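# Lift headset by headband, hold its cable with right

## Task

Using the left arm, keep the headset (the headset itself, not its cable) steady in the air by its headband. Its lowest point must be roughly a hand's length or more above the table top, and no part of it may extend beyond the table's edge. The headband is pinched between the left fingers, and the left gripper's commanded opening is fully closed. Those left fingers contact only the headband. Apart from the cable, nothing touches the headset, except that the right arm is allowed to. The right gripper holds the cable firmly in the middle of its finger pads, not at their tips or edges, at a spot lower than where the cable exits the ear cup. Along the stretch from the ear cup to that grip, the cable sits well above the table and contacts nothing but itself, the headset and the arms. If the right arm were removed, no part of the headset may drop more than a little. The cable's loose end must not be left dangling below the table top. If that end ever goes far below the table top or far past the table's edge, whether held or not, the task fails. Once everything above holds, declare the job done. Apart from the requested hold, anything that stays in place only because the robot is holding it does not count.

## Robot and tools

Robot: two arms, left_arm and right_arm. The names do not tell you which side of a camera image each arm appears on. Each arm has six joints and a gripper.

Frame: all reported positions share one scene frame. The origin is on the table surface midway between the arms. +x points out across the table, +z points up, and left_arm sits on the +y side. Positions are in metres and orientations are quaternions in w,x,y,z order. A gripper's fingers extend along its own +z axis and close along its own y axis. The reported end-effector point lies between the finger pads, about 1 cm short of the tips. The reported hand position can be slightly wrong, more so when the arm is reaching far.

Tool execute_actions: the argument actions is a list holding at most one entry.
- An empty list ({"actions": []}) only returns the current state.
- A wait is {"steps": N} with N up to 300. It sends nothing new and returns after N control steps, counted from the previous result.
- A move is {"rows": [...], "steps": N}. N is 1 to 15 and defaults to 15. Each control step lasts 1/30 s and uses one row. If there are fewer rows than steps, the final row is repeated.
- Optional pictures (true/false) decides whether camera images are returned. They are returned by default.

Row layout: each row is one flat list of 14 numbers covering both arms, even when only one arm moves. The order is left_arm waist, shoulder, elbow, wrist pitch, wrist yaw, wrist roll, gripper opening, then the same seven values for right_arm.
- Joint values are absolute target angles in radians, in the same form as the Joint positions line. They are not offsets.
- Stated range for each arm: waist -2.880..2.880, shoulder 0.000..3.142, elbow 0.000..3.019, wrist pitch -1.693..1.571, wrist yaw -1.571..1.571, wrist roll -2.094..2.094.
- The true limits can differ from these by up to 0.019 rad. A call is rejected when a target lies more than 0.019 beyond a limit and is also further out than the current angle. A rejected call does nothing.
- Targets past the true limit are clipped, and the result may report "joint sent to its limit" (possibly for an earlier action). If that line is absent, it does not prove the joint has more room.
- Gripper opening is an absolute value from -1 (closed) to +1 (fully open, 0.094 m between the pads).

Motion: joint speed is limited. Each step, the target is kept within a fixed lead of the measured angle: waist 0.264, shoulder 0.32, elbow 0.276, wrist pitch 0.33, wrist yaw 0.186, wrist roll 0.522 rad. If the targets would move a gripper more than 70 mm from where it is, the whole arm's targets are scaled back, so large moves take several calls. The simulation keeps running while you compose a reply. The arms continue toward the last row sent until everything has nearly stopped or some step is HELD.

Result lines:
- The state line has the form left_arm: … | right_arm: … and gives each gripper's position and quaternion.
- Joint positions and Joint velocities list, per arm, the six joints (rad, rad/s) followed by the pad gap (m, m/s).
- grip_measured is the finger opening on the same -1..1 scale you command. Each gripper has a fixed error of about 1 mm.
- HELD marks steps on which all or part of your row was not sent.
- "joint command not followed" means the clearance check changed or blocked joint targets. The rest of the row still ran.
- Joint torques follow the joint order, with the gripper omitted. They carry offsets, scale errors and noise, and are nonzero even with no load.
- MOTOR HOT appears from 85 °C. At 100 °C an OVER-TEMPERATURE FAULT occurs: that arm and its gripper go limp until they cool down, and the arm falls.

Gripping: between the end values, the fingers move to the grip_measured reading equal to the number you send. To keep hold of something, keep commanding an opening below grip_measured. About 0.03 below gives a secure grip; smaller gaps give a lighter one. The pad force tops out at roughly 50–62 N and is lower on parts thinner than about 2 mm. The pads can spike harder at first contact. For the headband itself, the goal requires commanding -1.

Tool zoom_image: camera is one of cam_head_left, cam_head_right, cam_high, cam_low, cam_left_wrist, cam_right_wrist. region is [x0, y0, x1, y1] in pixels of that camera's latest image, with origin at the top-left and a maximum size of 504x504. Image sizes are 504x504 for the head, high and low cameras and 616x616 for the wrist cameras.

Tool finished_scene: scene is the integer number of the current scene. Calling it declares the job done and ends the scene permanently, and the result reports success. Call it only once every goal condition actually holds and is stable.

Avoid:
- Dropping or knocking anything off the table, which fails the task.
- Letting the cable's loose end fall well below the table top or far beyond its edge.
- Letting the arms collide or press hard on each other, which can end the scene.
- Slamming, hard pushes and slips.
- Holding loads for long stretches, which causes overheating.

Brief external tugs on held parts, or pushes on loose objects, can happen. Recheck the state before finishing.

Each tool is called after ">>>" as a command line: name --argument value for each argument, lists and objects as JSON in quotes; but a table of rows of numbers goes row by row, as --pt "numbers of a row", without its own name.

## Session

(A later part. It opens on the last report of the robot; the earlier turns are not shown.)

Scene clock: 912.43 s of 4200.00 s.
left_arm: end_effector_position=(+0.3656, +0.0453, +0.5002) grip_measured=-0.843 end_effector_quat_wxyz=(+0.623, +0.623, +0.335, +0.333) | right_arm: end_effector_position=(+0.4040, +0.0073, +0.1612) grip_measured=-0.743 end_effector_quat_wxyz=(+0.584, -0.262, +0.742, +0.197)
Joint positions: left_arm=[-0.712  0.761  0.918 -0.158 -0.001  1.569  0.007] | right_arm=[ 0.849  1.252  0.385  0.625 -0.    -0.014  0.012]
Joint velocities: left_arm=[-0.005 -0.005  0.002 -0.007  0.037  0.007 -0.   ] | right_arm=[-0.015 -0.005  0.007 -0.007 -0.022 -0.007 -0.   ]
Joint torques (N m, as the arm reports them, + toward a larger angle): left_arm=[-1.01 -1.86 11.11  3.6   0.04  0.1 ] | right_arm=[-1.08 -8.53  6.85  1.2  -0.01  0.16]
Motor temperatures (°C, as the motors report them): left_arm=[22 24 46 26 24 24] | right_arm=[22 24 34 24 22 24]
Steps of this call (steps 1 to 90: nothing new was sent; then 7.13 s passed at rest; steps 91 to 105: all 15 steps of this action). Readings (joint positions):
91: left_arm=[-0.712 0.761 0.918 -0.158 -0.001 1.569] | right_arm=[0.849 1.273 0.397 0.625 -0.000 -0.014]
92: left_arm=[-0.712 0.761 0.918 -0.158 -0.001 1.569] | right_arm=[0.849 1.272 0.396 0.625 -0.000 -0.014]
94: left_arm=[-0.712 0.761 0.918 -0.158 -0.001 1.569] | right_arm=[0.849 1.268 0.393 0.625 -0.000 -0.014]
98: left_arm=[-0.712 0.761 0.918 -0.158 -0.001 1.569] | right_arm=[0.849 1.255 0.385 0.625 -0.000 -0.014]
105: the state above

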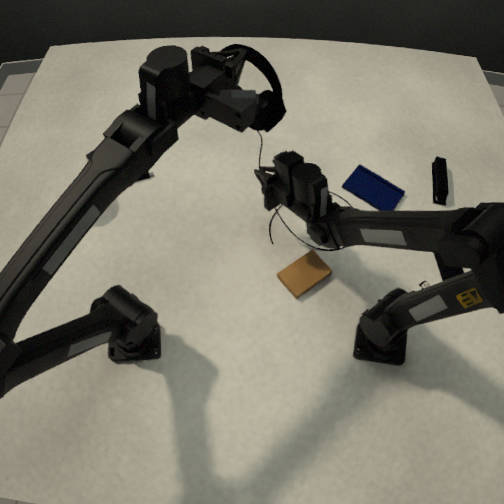

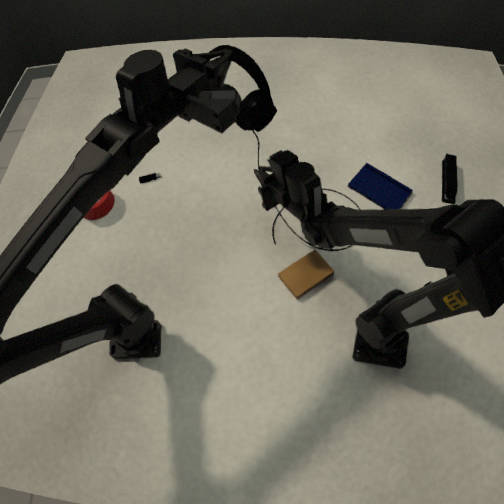

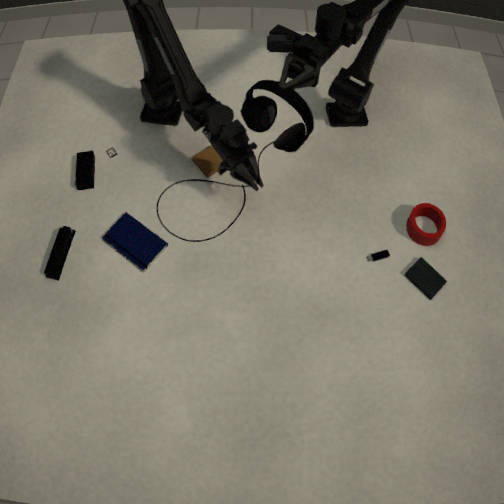

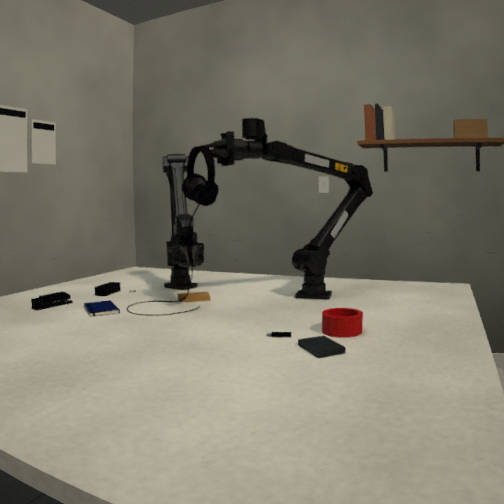

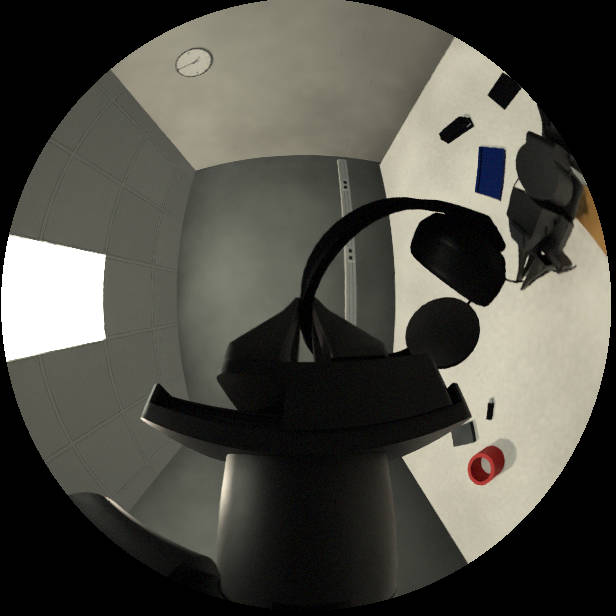

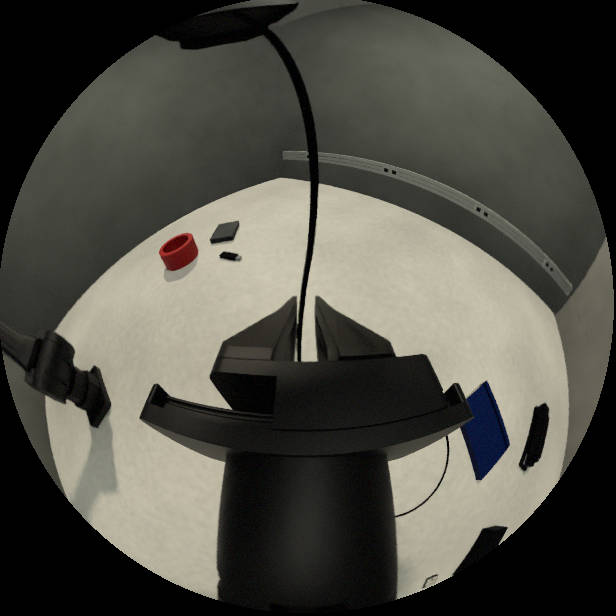

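>>> execute_actions --actions '[]'

Scene clock: 936.43 s of 4200.00 s.
left_arm: end_effector_position=(+0.3656, +0.0453, +0.5002) grip_measured=-0.843 end_effector_quat_wxyz=(+0.623, +0.623, +0.335, +0.333) | right_arm: end_effector_position=(+0.4040, +0.0073, +0.1612) grip_measured=-0.743 end_effector_quat_wxyz=(+0.584, -0.262, +0.742, +0.197)
Joint positions: left_arm=[-0.712  0.761  0.918 -0.158 -0.001  1.569  0.007] | right_arm=[ 0.849  1.252  0.385  0.625 -0.    -0.014  0.012]
Joint velocities: left_arm=[-0.015  0.005 -0.012  0.002  0.051 -0.007  0.   ] | right_arm=[-0.015 -0.015 -0.017  0.012 -0.007 -0.037  0.   ]
Joint torques (N m, as the arm reports them, + toward a larger angle): left_arm=[-1.22 -1.81 11.07  3.62  0.04  0.1 ] | right_arm=[-0.62 -8.32  6.8   1.23  0.    0.16]
Motor temperatures (°C, as the motors report them): left_arm=[22 24 46 26 24 24] | right_arm=[22 24 33 24 22 24]
Steps of this call (steps 1 to 15: the robot went on to your last target; steps 16 to 90: nothing new was sent; then 21.00 s passed at rest). Readings (joint positions):
1: left_arm=[-0.712 0.761 0.918 -0.158 -0.001 1.569] | right_arm=[0.849 1.252 0.385 0.625 -0.000 -0.014]
2: left_arm=[-0.712 0.761 0.918 -0.158 -0.001 1.569] | right_arm=[0.849 1.252 0.385 0.625 -0.000 -0.014]
4: left_arm=[-0.712 0.761 0.918 -0.158 -0.001 1.569] | right_arm=[0.849 1.252 0.385 0.625 -0.000 -0.014]
8: left_arm=[-0.712 0.761 0.918 -0.158 -0.001 1.569] | right_arm=[0.849 1.252 0.385 0.625 -0.000 -0.014]
90: the state above
All arms were judged still, so your last target was given up. Only a new action makes them travel on or press farther. Fingers that are still opening or closing keep moving.

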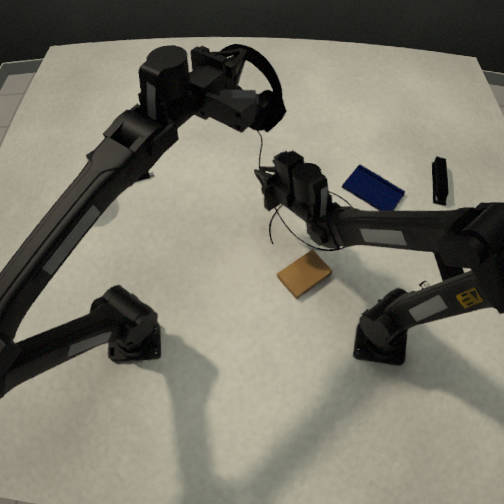

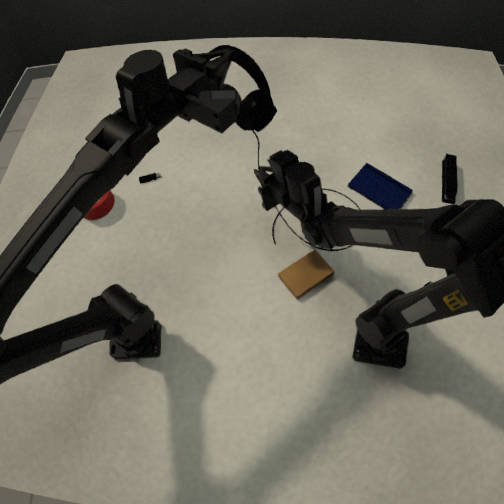

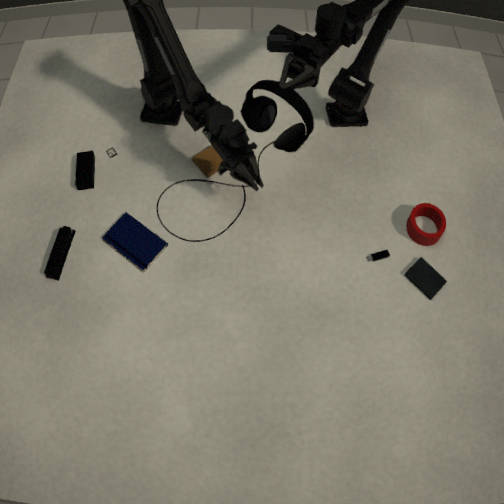

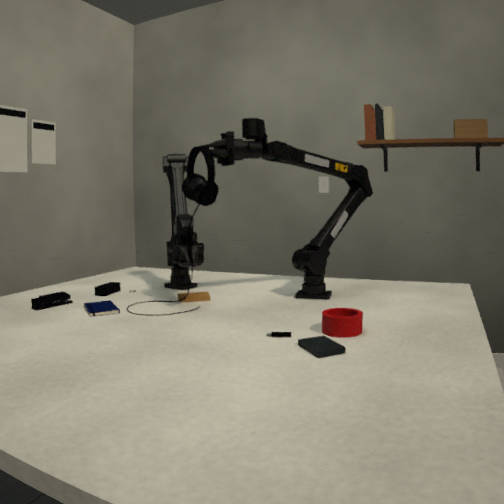

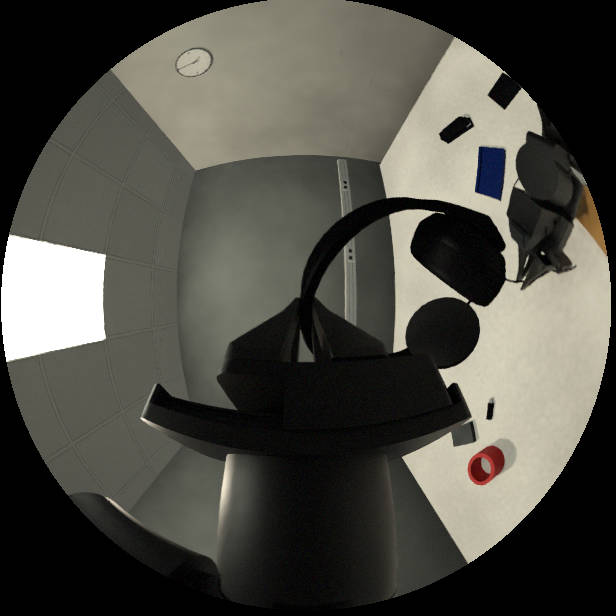

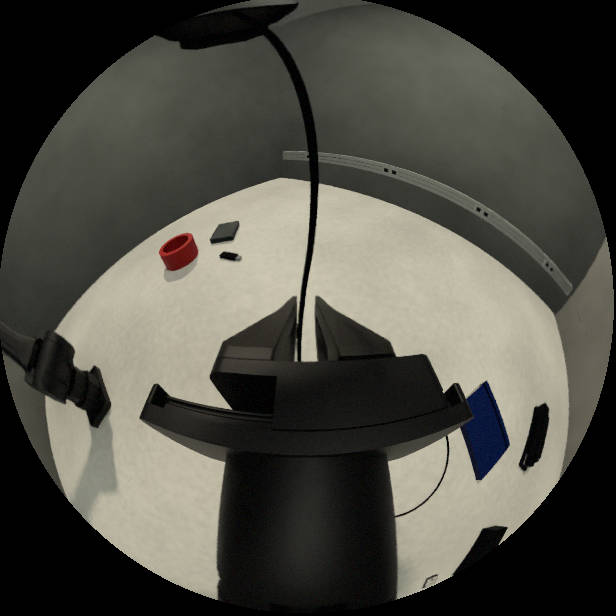

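>>> execute_actions --actions '[{"rows": [[-0.72,0.75,0.92,-0.12,0,1.585,-1,0.84,1.24,0.384,0.61,0,0,-0.77],[-0.72,0.75,0.92,-0.12,0,1.585,-1,0.84,1.24,0.384,0.61,0,0,-0.80],[-0.72,0.75,0.92,-0.12,0,1.585,-1,0.84,1.24,0.384,0.61,0,0,-0.83],[-0.72,0.75,0.92,-0.12,0,1.585,-1,0.84,1.24,0.384,0.61,0,0,-0.86],[-0.72,0.75,0.92,-0.12,0,1.585,-1,0.84,1.24,0.384,0.61,0,0,-0.88],[-0.72,0.75,0.92,-0.12,0,1.585,-1,0.84,1.24,0.384,0.61,0,0,-0.90],[-0.72,0.75,0.92,-0.12,0,1.585,-1,0.84,1.24,0.384,0.61,0,0,-0.92],[-0.72,0.75,0.92,-0.12,0,1.585,-1,0.84,1.24,0.384,0.61,0,0,-0.94],[-0.72,0.75,0.92,-0.12,0,1.585,-1,0.84,1.24,0.384,0.61,0,0,-0.96],[-0.72,0.75,0.92,-0.12,0,1.585,-1,0.84,1.24,0.384,0.61,0,0,-0.98],[-0.72,0.75,0.92,-0.12,0,1.585,-1,0.84,1.24,0.384,0.61,0,0,-1.0]], "steps": 15}]'

>>> execute_actions --actions '[{"steps": 30}]'

Scene clock: 946.60 s of 4200.00 s.
left_arm: end_effector_position=(+0.3656, +0.0453, +0.5002) grip_measured=-0.843 end_effector_quat_wxyz=(+0.623, +0.623, +0.335, +0.333) | right_arm: end_effector_position=(+0.4040, +0.0073, +0.1612) grip_measured=-0.957 end_effector_quat_wxyz=(+0.584, -0.262, +0.742, +0.197)
Joint positions: left_arm=[-0.712  0.761  0.918 -0.158 -0.001  1.569  0.007] | right_arm=[ 0.849  1.252  0.385  0.625 -0.    -0.014  0.002]
Joint velocities: left_arm=[-0.005  0.005 -0.002 -0.012 -0.095 -0.066 -0.001] | right_arm=[-0.015  0.015  0.007 -0.002  0.037  0.022 -0.   ]
Joint torques (N m, as the arm reports them, + toward a larger angle): left_arm=[-0.99 -1.79 11.08  3.6   0.04  0.1 ] | right_arm=[-0.69 -8.62  6.85  1.22 -0.01  0.17]
Motor temperatures (°C, as the motors report them): left_arm=[22 24 46 26 24 24] | right_arm=[22 24 33 24 22 24]
Steps of this call (steps 1 to 90: nothing new was sent; then 6.67 s passed at rest; steps 91 to 105: all 15 steps of this action). Readings (joint positions):
91: left_arm=[-0.712 0.761 0.918 -0.158 -0.001 1.569] | right_arm=[0.849 1.252 0.385 0.625 -0.000 -0.014]
92: left_arm=[-0.712 0.761 0.918 -0.158 -0.001 1.569] | right_arm=[0.849 1.252 0.385 0.625 -0.000 -0.014]
94: left_arm=[-0.712 0.761 0.918 -0.158 -0.001 1.569] | right_arm=[0.849 1.252 0.385 0.625 -0.000 -0.014]
98: left_arm=[-0.712 0.761 0.918 -0.158 -0.001 1.569] | right_arm=[0.849 1.252 0.385 0.625 -0.000 -0.014]
105: the state above

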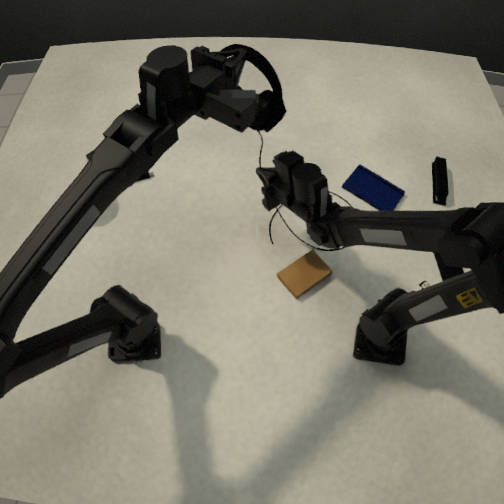

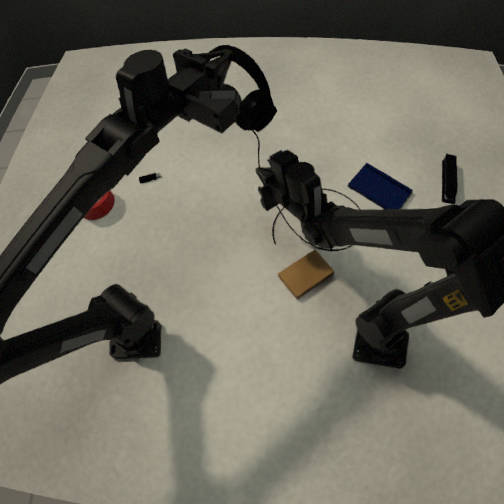

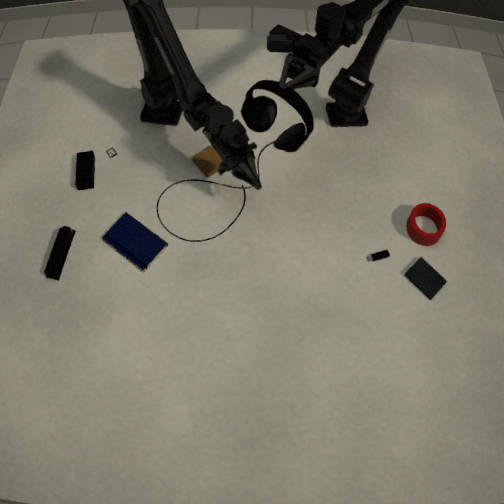

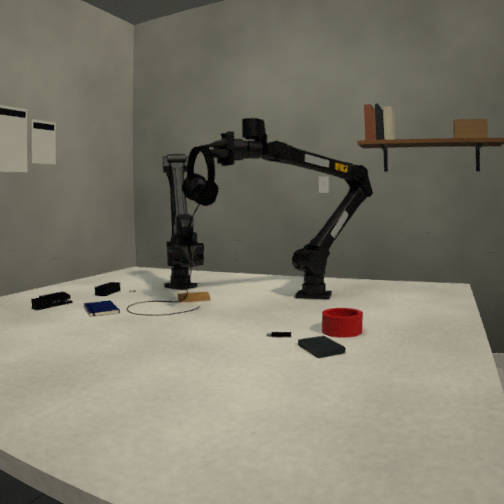

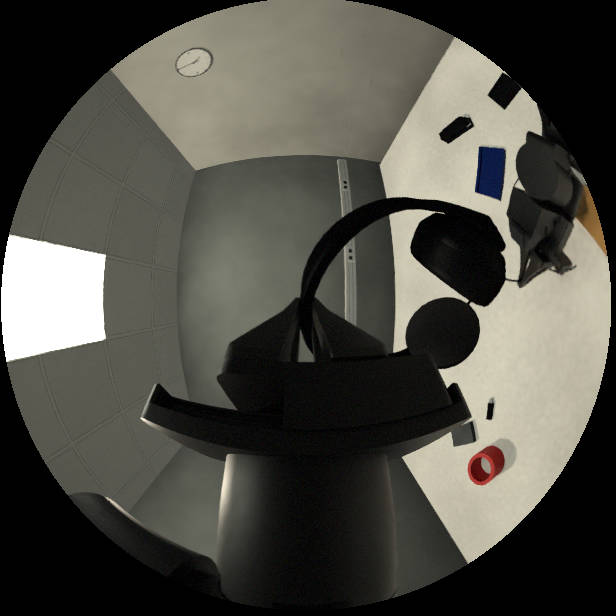

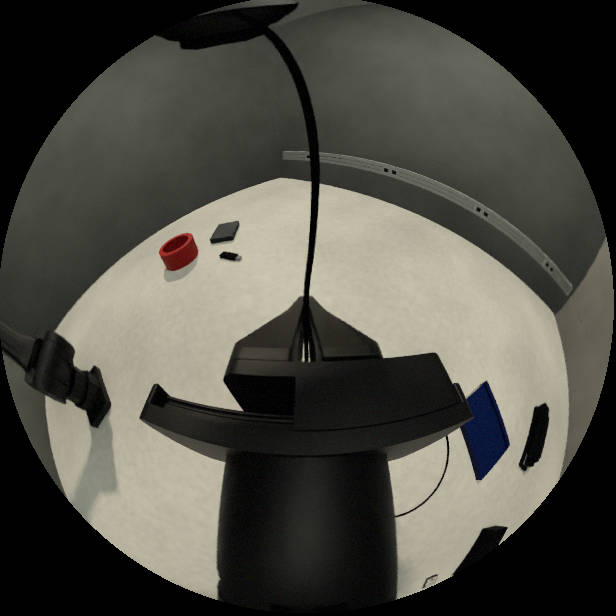

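Scene clock: 947.60 s of 4200.00 s.
left_arm: end_effector_position=(+0.3656, +0.0453, +0.5002) grip_measured=-0.843 end_effector_quat_wxyz=(+0.623, +0.623, +0.335, +0.333) | right_arm: end_effector_position=(+0.4040, +0.0073, +0.1612) grip_measured=-0.957 end_effector_quat_wxyz=(+0.584, -0.262, +0.742, +0.197)
Joint positions: left_arm=[-0.712  0.761  0.918 -0.158 -0.001  1.569  0.007] | right_arm=[ 0.849  1.252  0.385  0.625 -0.    -0.014  0.002]
Joint velocities: left_arm=[-0.005 -0.005 -0.002 -0.012  0.007 -0.037  0.   ] | right_arm=[-0.024  0.005  0.012 -0.007 -0.051 -0.066 -0.001]
Joint torques (N m, as the arm reports them, + toward a larger angle): left_arm=[-1.08 -1.81 11.1   3.6   0.05  0.1 ] | right_arm=[-0.9  -8.59  6.84  1.22 -0.01  0.17]
Motor temperatures (°C, as the motors report them): left_arm=[22 24 46 26 24 24] | right_arm=[22 24 33 24 22 24]
Steps of this call (steps 1 to 15: the robot went on to your last target; steps 16 to 30: nothing new was sent). Readings (joint positions):
1: left_arm=[-0.712 0.761 0.918 -0.158 -0.001 1.569] | right_arm=[0.849 1.252 0.385 0.625 -0.000 -0.014]
2: left_arm=[-0.712 0.761 0.918 -0.158 -0.001 1.569] | right_arm=[0.849 1.252 0.385 0.625 -0.000 -0.014]
4: left_arm=[-0.712 0.761 0.918 -0.158 -0.001 1.569] | right_arm=[0.849 1.252 0.385 0.625 -0.000 -0.014]
8: left_arm=[-0.712 0.761 0.918 -0.158 -0.001 1.569] | right_arm=[0.849 1.252 0.385 0.625 -0.000 -0.014]
30: the state above
All arms were judged still, so your last target was given up. Only a new action makes them travel on or press farther. Fingers that are still opening or closing keep moving.

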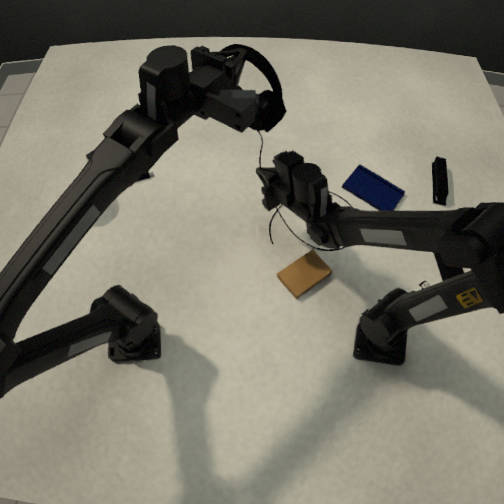

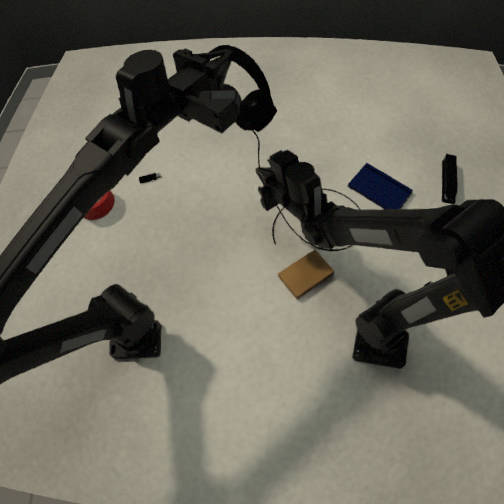

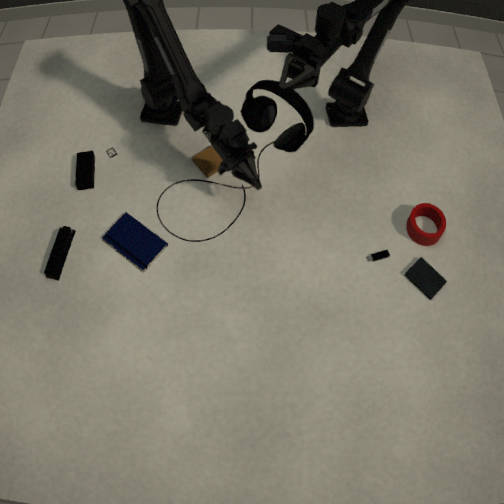

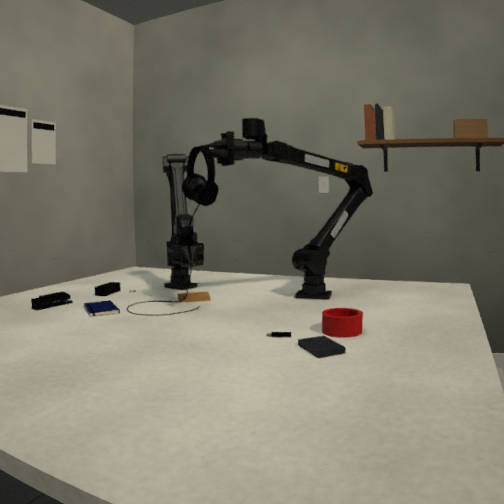

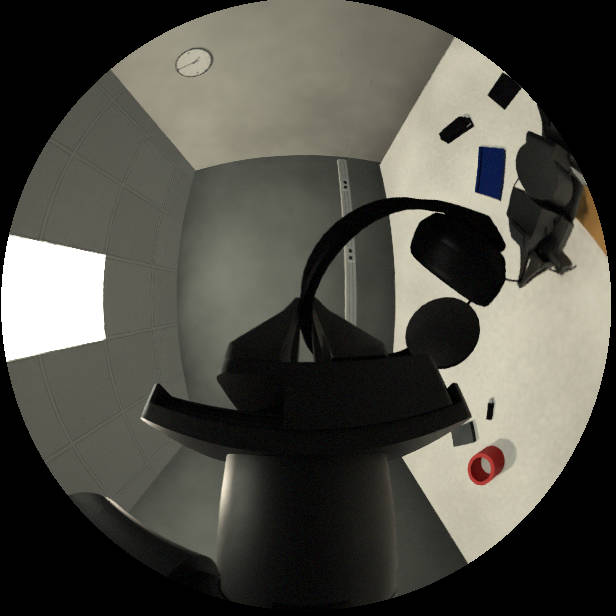

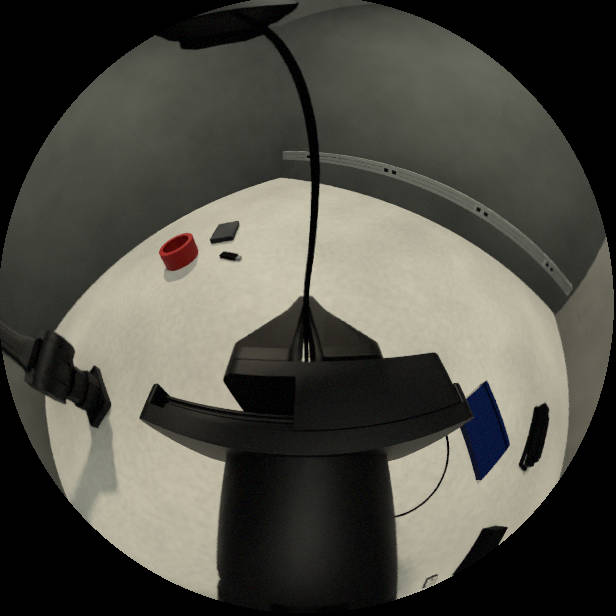

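>>> zoom_image --camera "cam_high" --region '[205, 125, 305, 225]'

>>> zoom_image --camera "cam_right_wrist" --region '[250, 250, 370, 370]'

>>> zoom_image --camera "cam_low" --region '[120, 140, 280, 330]'

Region (205, 125, 305, 225) of cam_high's 504x504 image, scaled by 5.040, with more detail than that image has.

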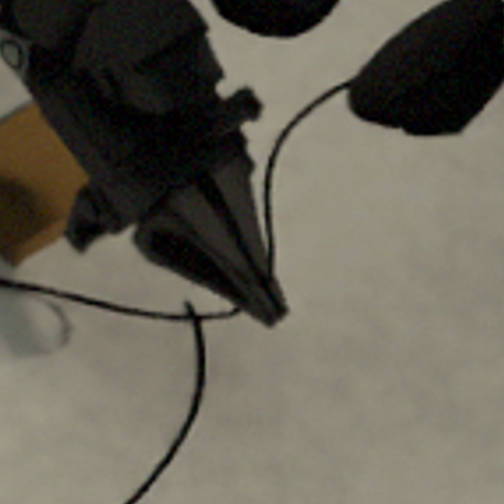

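Region (250, 250, 370, 370) of cam_right_wrist's 616x616 image, scaled by 4.200, with more detail than that image has.

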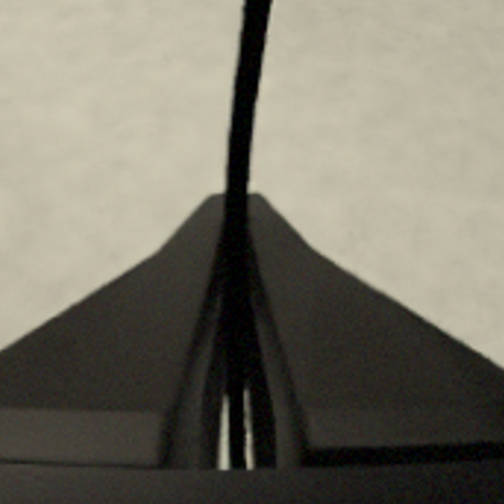

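Region (120, 140, 280, 330) of cam_low's 504x504 image, scaled by 2.653, with more detail than that image has; it fills the left 424 columns of this view, and the rest is white.

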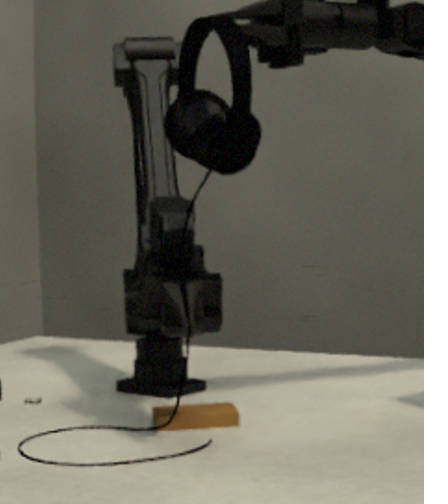

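>>> finished_scene --scene 1

The scene is finished: the task was done.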